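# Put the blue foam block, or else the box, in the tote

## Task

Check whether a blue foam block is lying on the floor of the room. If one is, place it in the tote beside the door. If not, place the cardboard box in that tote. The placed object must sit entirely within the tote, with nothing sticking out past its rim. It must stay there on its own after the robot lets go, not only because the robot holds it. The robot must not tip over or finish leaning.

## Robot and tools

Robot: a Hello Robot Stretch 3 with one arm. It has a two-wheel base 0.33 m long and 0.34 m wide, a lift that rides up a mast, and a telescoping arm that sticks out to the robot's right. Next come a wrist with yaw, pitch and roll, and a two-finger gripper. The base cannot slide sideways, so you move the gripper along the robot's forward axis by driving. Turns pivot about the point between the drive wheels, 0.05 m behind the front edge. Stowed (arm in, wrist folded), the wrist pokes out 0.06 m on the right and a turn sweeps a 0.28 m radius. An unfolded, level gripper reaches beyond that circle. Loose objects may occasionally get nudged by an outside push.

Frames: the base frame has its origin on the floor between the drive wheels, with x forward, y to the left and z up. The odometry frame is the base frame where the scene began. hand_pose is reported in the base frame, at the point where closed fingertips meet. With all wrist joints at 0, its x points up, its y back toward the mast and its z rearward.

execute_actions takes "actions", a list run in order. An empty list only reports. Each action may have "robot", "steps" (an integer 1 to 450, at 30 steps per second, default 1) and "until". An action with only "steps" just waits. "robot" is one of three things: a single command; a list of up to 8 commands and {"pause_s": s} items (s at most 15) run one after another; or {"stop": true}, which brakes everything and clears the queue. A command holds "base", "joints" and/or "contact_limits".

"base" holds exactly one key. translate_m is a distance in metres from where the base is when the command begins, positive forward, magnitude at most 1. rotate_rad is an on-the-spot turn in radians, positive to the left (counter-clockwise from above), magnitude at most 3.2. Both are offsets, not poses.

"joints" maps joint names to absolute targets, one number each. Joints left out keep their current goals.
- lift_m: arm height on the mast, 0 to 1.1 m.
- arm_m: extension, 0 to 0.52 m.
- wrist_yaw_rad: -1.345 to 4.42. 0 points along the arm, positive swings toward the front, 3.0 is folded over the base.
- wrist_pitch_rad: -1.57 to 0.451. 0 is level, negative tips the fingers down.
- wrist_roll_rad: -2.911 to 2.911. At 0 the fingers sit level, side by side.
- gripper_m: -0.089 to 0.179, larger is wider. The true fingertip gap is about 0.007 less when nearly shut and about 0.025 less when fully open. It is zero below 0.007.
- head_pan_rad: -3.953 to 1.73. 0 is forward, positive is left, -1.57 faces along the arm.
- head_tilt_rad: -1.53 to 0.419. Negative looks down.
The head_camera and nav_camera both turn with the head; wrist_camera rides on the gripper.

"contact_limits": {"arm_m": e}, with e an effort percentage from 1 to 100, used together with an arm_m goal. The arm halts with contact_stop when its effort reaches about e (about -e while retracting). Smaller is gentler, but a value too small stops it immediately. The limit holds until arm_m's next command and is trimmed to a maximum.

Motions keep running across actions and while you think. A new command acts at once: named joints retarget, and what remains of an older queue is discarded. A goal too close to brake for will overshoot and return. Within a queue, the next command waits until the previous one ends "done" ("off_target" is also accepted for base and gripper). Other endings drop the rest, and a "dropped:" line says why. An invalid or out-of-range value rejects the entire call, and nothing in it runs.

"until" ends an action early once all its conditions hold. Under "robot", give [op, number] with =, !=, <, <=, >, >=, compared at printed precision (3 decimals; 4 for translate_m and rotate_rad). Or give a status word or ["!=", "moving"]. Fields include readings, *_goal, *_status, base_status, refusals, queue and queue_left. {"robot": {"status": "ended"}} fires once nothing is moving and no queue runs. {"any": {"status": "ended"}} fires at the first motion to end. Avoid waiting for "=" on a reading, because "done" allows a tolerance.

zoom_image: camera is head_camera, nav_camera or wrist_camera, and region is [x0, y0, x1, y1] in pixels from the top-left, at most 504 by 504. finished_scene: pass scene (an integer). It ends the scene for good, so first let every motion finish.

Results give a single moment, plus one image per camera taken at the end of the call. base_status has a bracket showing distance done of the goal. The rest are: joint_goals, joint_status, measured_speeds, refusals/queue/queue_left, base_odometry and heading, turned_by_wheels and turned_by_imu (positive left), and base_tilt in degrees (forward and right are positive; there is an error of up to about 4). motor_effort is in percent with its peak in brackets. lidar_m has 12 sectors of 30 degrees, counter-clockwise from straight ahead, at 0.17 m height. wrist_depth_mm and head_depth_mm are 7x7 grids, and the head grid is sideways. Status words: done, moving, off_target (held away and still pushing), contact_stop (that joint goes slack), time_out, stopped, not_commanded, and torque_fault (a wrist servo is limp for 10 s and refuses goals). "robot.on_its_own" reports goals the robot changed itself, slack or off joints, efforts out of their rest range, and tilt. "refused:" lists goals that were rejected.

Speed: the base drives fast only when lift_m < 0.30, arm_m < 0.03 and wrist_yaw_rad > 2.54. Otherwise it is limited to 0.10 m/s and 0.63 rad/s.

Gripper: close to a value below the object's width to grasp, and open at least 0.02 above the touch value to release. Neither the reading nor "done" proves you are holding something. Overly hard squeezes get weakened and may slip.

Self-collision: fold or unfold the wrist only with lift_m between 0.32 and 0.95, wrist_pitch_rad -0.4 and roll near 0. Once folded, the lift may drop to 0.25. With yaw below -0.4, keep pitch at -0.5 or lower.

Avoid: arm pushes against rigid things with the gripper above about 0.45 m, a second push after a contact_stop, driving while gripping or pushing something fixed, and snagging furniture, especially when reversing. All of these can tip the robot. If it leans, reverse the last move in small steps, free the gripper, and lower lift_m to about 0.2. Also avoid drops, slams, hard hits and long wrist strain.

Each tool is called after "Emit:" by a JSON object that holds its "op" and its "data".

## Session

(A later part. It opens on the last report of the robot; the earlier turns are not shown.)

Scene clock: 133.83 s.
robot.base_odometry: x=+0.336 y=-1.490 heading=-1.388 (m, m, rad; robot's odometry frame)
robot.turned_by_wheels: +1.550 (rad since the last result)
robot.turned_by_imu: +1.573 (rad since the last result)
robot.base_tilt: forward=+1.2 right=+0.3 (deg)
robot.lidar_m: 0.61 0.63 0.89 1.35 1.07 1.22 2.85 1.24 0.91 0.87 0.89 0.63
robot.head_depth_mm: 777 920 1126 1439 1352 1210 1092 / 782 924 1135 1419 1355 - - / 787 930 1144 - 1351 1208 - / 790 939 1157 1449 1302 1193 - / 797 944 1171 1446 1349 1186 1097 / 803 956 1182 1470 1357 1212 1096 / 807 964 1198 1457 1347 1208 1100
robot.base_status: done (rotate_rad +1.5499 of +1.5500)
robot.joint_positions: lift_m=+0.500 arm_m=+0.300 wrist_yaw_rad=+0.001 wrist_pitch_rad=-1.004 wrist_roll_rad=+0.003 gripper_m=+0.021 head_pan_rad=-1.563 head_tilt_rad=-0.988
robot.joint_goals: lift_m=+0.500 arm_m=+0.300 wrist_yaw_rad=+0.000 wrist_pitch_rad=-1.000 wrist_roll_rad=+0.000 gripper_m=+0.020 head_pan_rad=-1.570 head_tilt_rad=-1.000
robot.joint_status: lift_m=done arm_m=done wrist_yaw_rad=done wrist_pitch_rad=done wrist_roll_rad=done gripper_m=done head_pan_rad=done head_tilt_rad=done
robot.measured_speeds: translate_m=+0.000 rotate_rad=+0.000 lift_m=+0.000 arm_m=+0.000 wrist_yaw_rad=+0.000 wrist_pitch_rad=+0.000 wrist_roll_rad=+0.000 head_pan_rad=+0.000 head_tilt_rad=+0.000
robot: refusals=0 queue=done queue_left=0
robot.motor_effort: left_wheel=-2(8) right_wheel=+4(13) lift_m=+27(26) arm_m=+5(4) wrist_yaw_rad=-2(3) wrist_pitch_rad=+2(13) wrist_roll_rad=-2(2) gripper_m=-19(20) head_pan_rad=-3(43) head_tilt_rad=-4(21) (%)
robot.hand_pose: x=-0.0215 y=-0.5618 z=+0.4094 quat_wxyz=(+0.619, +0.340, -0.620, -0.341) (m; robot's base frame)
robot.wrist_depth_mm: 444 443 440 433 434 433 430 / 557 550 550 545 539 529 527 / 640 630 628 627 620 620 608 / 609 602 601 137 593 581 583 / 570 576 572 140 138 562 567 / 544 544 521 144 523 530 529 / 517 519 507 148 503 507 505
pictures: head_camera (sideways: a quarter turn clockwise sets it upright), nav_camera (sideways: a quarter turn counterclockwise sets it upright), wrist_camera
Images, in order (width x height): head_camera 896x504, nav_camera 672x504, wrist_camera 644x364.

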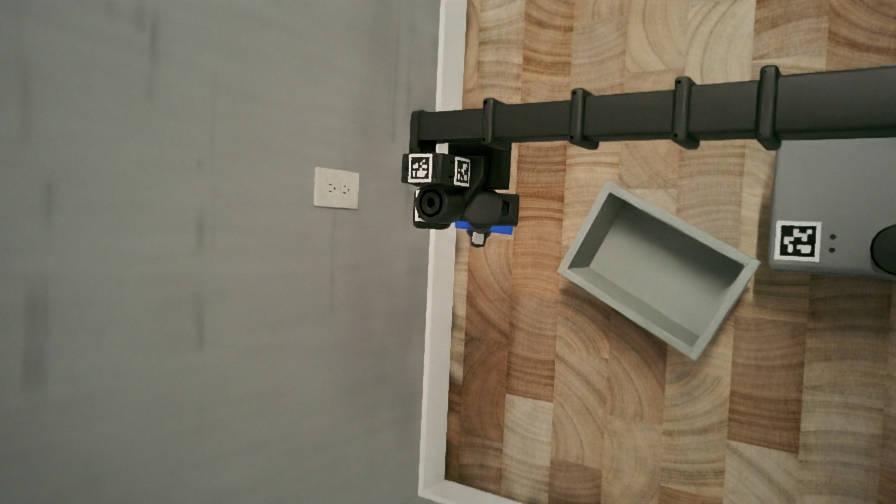

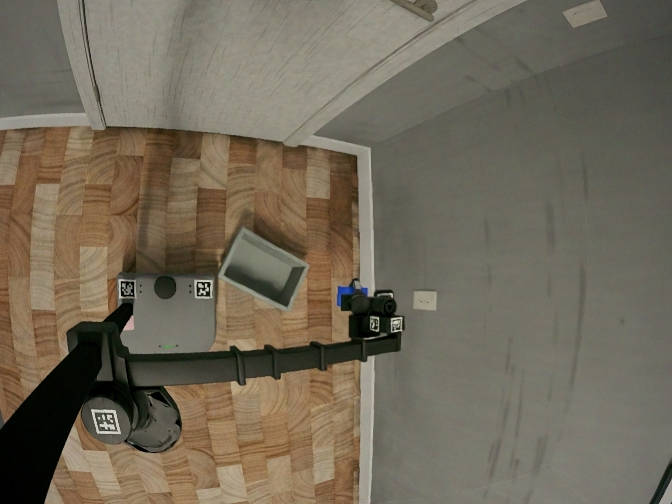

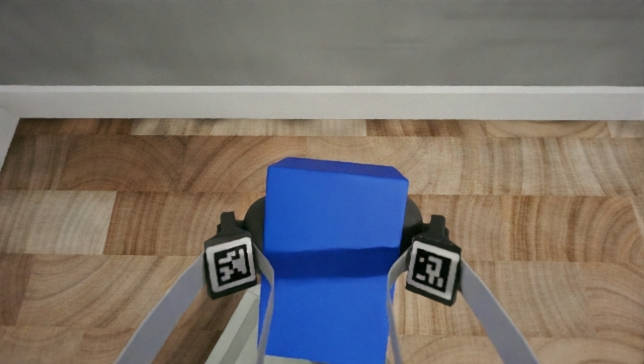

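Emit:
{"op": "execute_actions", "data": {"actions": [{"robot":[{"base":{"translate_m":0.07},"joints":{"wrist_pitch_rad":-1.5,"arm_m":0.23}},{"joints":{"lift_m":0.3}}],"steps":450,"until":{"robot":{"status":"ended"}}}]}}

Scene clock: 138.83 s.
robot.base_odometry: x=+0.349 y=-1.559 heading=-1.388 (m, m, rad; robot's odometry frame)
robot.turned_by_wheels: +0.000 (rad since the last result)
robot.turned_by_imu: +0.000 (rad since the last result)
robot.base_tilt: forward=+1.0 right=+0.5 (deg)
robot.lidar_m: 0.54 0.56 0.78 2.14 1.08 1.22 2.92 1.24 0.91 0.31 0.75 0.56
robot.head_depth_mm: 779 919 1128 1434 1347 1203 1095 / 782 928 1132 1451 1345 1213 1121 / 786 930 1144 1446 1401 1181 - / 789 940 1159 1453 1355 1186 - / 795 948 1173 1456 1350 1191 1098 / 803 955 1178 1469 1352 1206 1093 / 806 963 1196 1423 1333 1207 1099
robot.base_status: done (translate_m +0.0700 of +0.0700)
robot.joint_positions: lift_m=+0.300 arm_m=+0.230 wrist_yaw_rad=+0.001 wrist_pitch_rad=-1.494 wrist_roll_rad=+0.003 gripper_m=+0.021 head_pan_rad=-1.563 head_tilt_rad=-0.988
robot.joint_goals: lift_m=+0.300 arm_m=+0.230 wrist_yaw_rad=+0.000 wrist_pitch_rad=-1.500 wrist_roll_rad=+0.000 gripper_m=+0.020 head_pan_rad=-1.570 head_tilt_rad=-1.000
robot.joint_status: lift_m=done arm_m=done wrist_yaw_rad=done wrist_pitch_rad=done wrist_roll_rad=done gripper_m=done head_pan_rad=done head_tilt_rad=done
robot.measured_speeds: translate_m=+0.000 rotate_rad=+0.000 lift_m=+0.000 arm_m=+0.000 wrist_yaw_rad=+0.000 wrist_pitch_rad=+0.000 wrist_roll_rad=+0.000 head_pan_rad=+0.000 head_tilt_rad=+0.000
robot: refusals=0 queue=done queue_left=0
robot.motor_effort: left_wheel=-3(2) right_wheel=+3(8) lift_m=+21(27) arm_m=-4(7) wrist_yaw_rad=-1(2) wrist_pitch_rad=-3(3) wrist_roll_rad=-2(2) gripper_m=-19(19) head_pan_rad=-3(3) head_tilt_rad=-4(4) (%)
robot.hand_pose: x=-0.0216 y=-0.3710 z=+0.1815 quat_wxyz=(+0.518, +0.480, -0.519, -0.481) (m; robot's base frame)
robot.wrist_depth_mm: 327 323 317 279 212 309 310 / 333 334 257 323 317 212 316 / 343 342 266 330 326 241 323 / 353 348 284 138 263 332 332 / 360 354 290 140 138 342 340 / 368 274 297 144 232 352 350 / 379 374 260 149 358 359 358
pictures: head_camera (sideways: a quarter turn clockwise sets it upright), nav_camera (sideways: a quarter turn counterclockwise sets it upright), wrist_camera
Images, in order (width x height): head_camera 896x504, nav_camera 672x504, wrist_camera 644x364.

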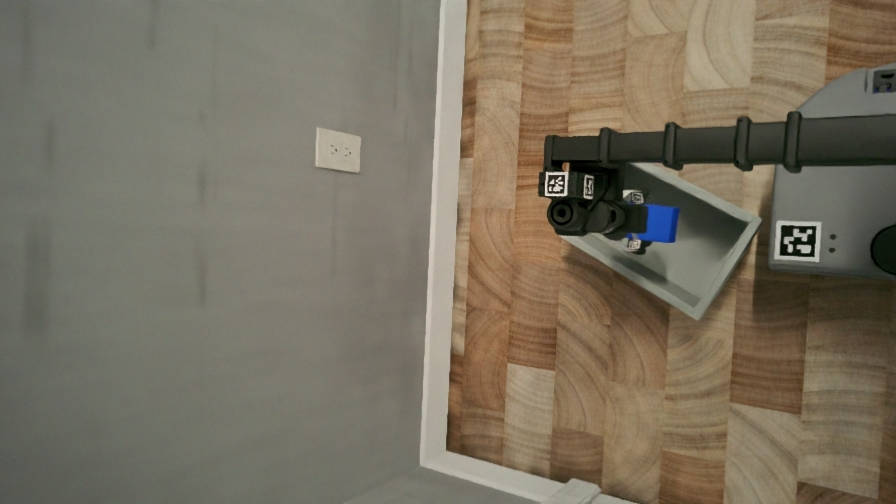

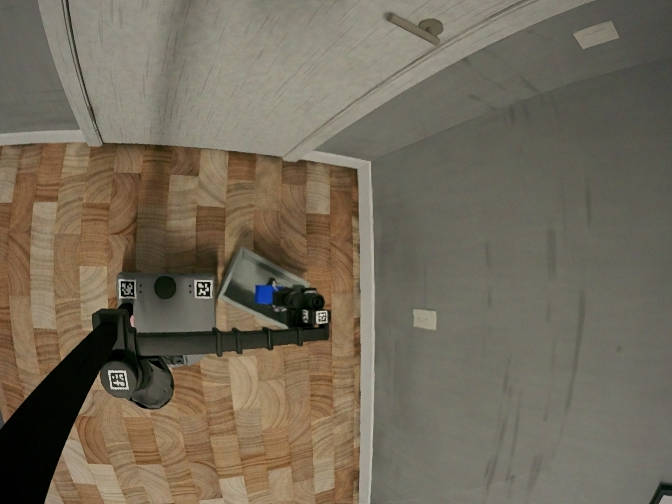

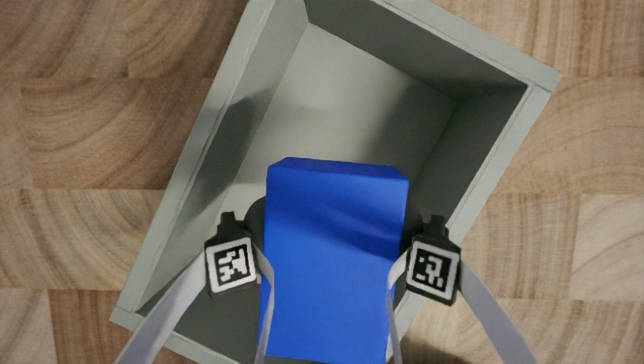

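Emit:
{"op": "execute_actions", "data": {"actions": [{"robot":[{"base":{"translate_m":0.02},"joints":{"wrist_roll_rad":0.5}},{"joints":{"lift_m":0.21}},{"joints":{"gripper_m":0.085}},{"joints":{"lift_m":0.4}}],"steps":450,"until":{"robot":{"status":"ended"}}}]}}

Scene clock: 145.40 s.
robot.base_odometry: x=+0.353 y=-1.578 heading=-1.388 (m, m, rad; robot's odometry frame)
robot.turned_by_wheels: +0.000 (rad since the last result)
robot.turned_by_imu: -0.001 (rad since the last result)
robot.base_tilt: forward=+1.0 right=+0.5 (deg)
robot.lidar_m: 0.52 0.54 0.76 2.06 1.08 1.22 2.93 1.24 0.91 0.87 0.72 0.54
robot.head_depth_mm: 776 918 1129 1439 1350 1207 1096 / 781 925 1136 1437 1349 1209 - / 783 932 1151 1442 - 1191 - / 789 938 1160 1444 1353 1198 - / 796 945 1171 1449 1350 1203 1096 / 802 955 1180 1458 1357 1213 1099 / 810 963 1195 1386 1310 1209 1097
robot.base_status: done (translate_m +0.0200 of +0.0200)
robot.joint_positions: lift_m=+0.400 arm_m=+0.230 wrist_yaw_rad=+0.001 wrist_pitch_rad=-1.494 wrist_roll_rad=+0.495 gripper_m=+0.085 head_pan_rad=-1.563 head_tilt_rad=-0.988
robot.joint_goals: lift_m=+0.400 arm_m=+0.230 wrist_yaw_rad=+0.000 wrist_pitch_rad=-1.500 wrist_roll_rad=+0.500 gripper_m=+0.085 head_pan_rad=-1.570 head_tilt_rad=-1.000
robot.joint_status: lift_m=done arm_m=done wrist_yaw_rad=done wrist_pitch_rad=done wrist_roll_rad=done gripper_m=done head_pan_rad=done head_tilt_rad=done
robot.measured_speeds: translate_m=+0.000 rotate_rad=+0.000 lift_m=+0.000 arm_m=+0.000 wrist_yaw_rad=+0.000 wrist_pitch_rad=+0.000 wrist_roll_rad=+0.000 head_pan_rad=+0.000 head_tilt_rad=+0.000
robot: refusals=0 queue=done queue_left=0
robot.motor_effort: left_wheel=-3(4) right_wheel=+3(8) lift_m=+27(29) arm_m=-5(5) wrist_yaw_rad=-2(2) wrist_pitch_rad=-3(3) wrist_roll_rad=+3(5) gripper_m=-1(77) head_pan_rad=-3(4) head_tilt_rad=-5(4) (%)
robot.hand_pose: x=-0.0217 y=-0.3709 z=+0.2812 quat_wxyz=(+0.376, +0.348, -0.630, -0.584) (m; robot's base frame)
robot.wrist_depth_mm: 432 418 411 341 306 398 391 / 442 436 424 416 397 407 401 / 456 449 436 425 413 415 408 / 465 456 446 429 427 424 420 / 479 469 352 448 443 431 429 / 492 481 412 383 357 - 434 / 502 499 487 478 - - -
pictures: head_camera (sideways: a quarter turn clockwise sets it upright), nav_camera (sideways: a quarter turn counterclockwise sets it upright), wrist_camera
Images, in order (width x height): head_camera 896x504, nav_camera 672x504, wrist_camera 644x364.

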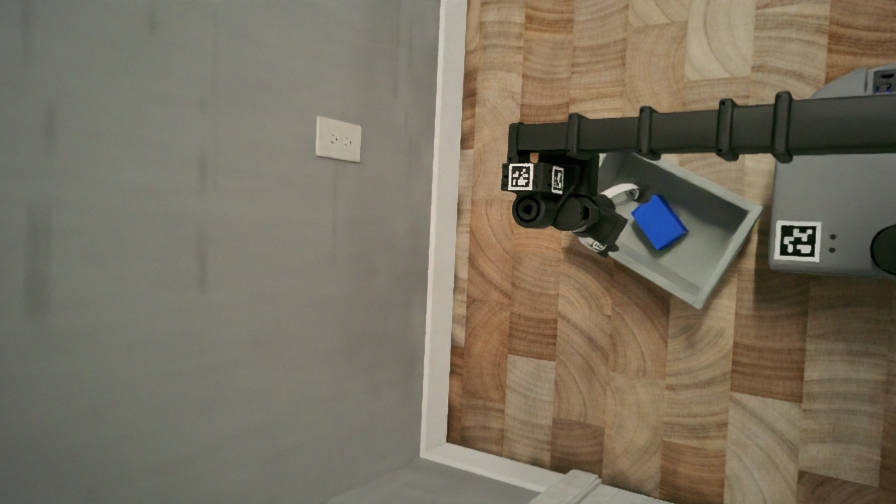

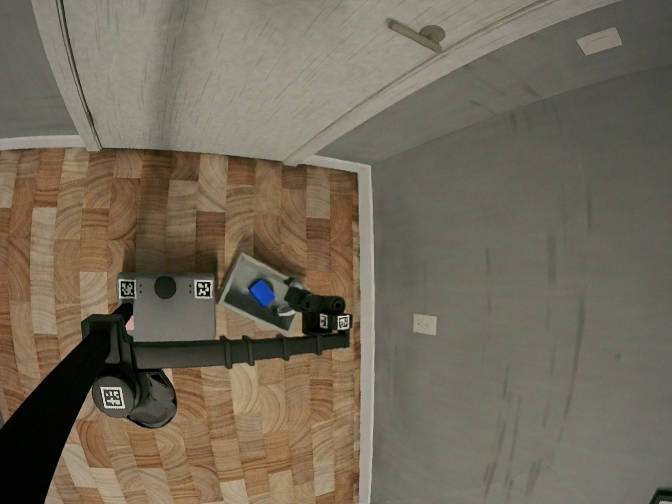

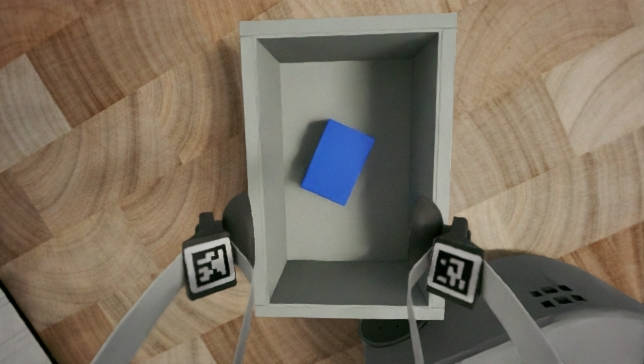

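Emit:
{"op": "finished_scene", "data": {"scene": 1}}

The scene is finished: the task was done.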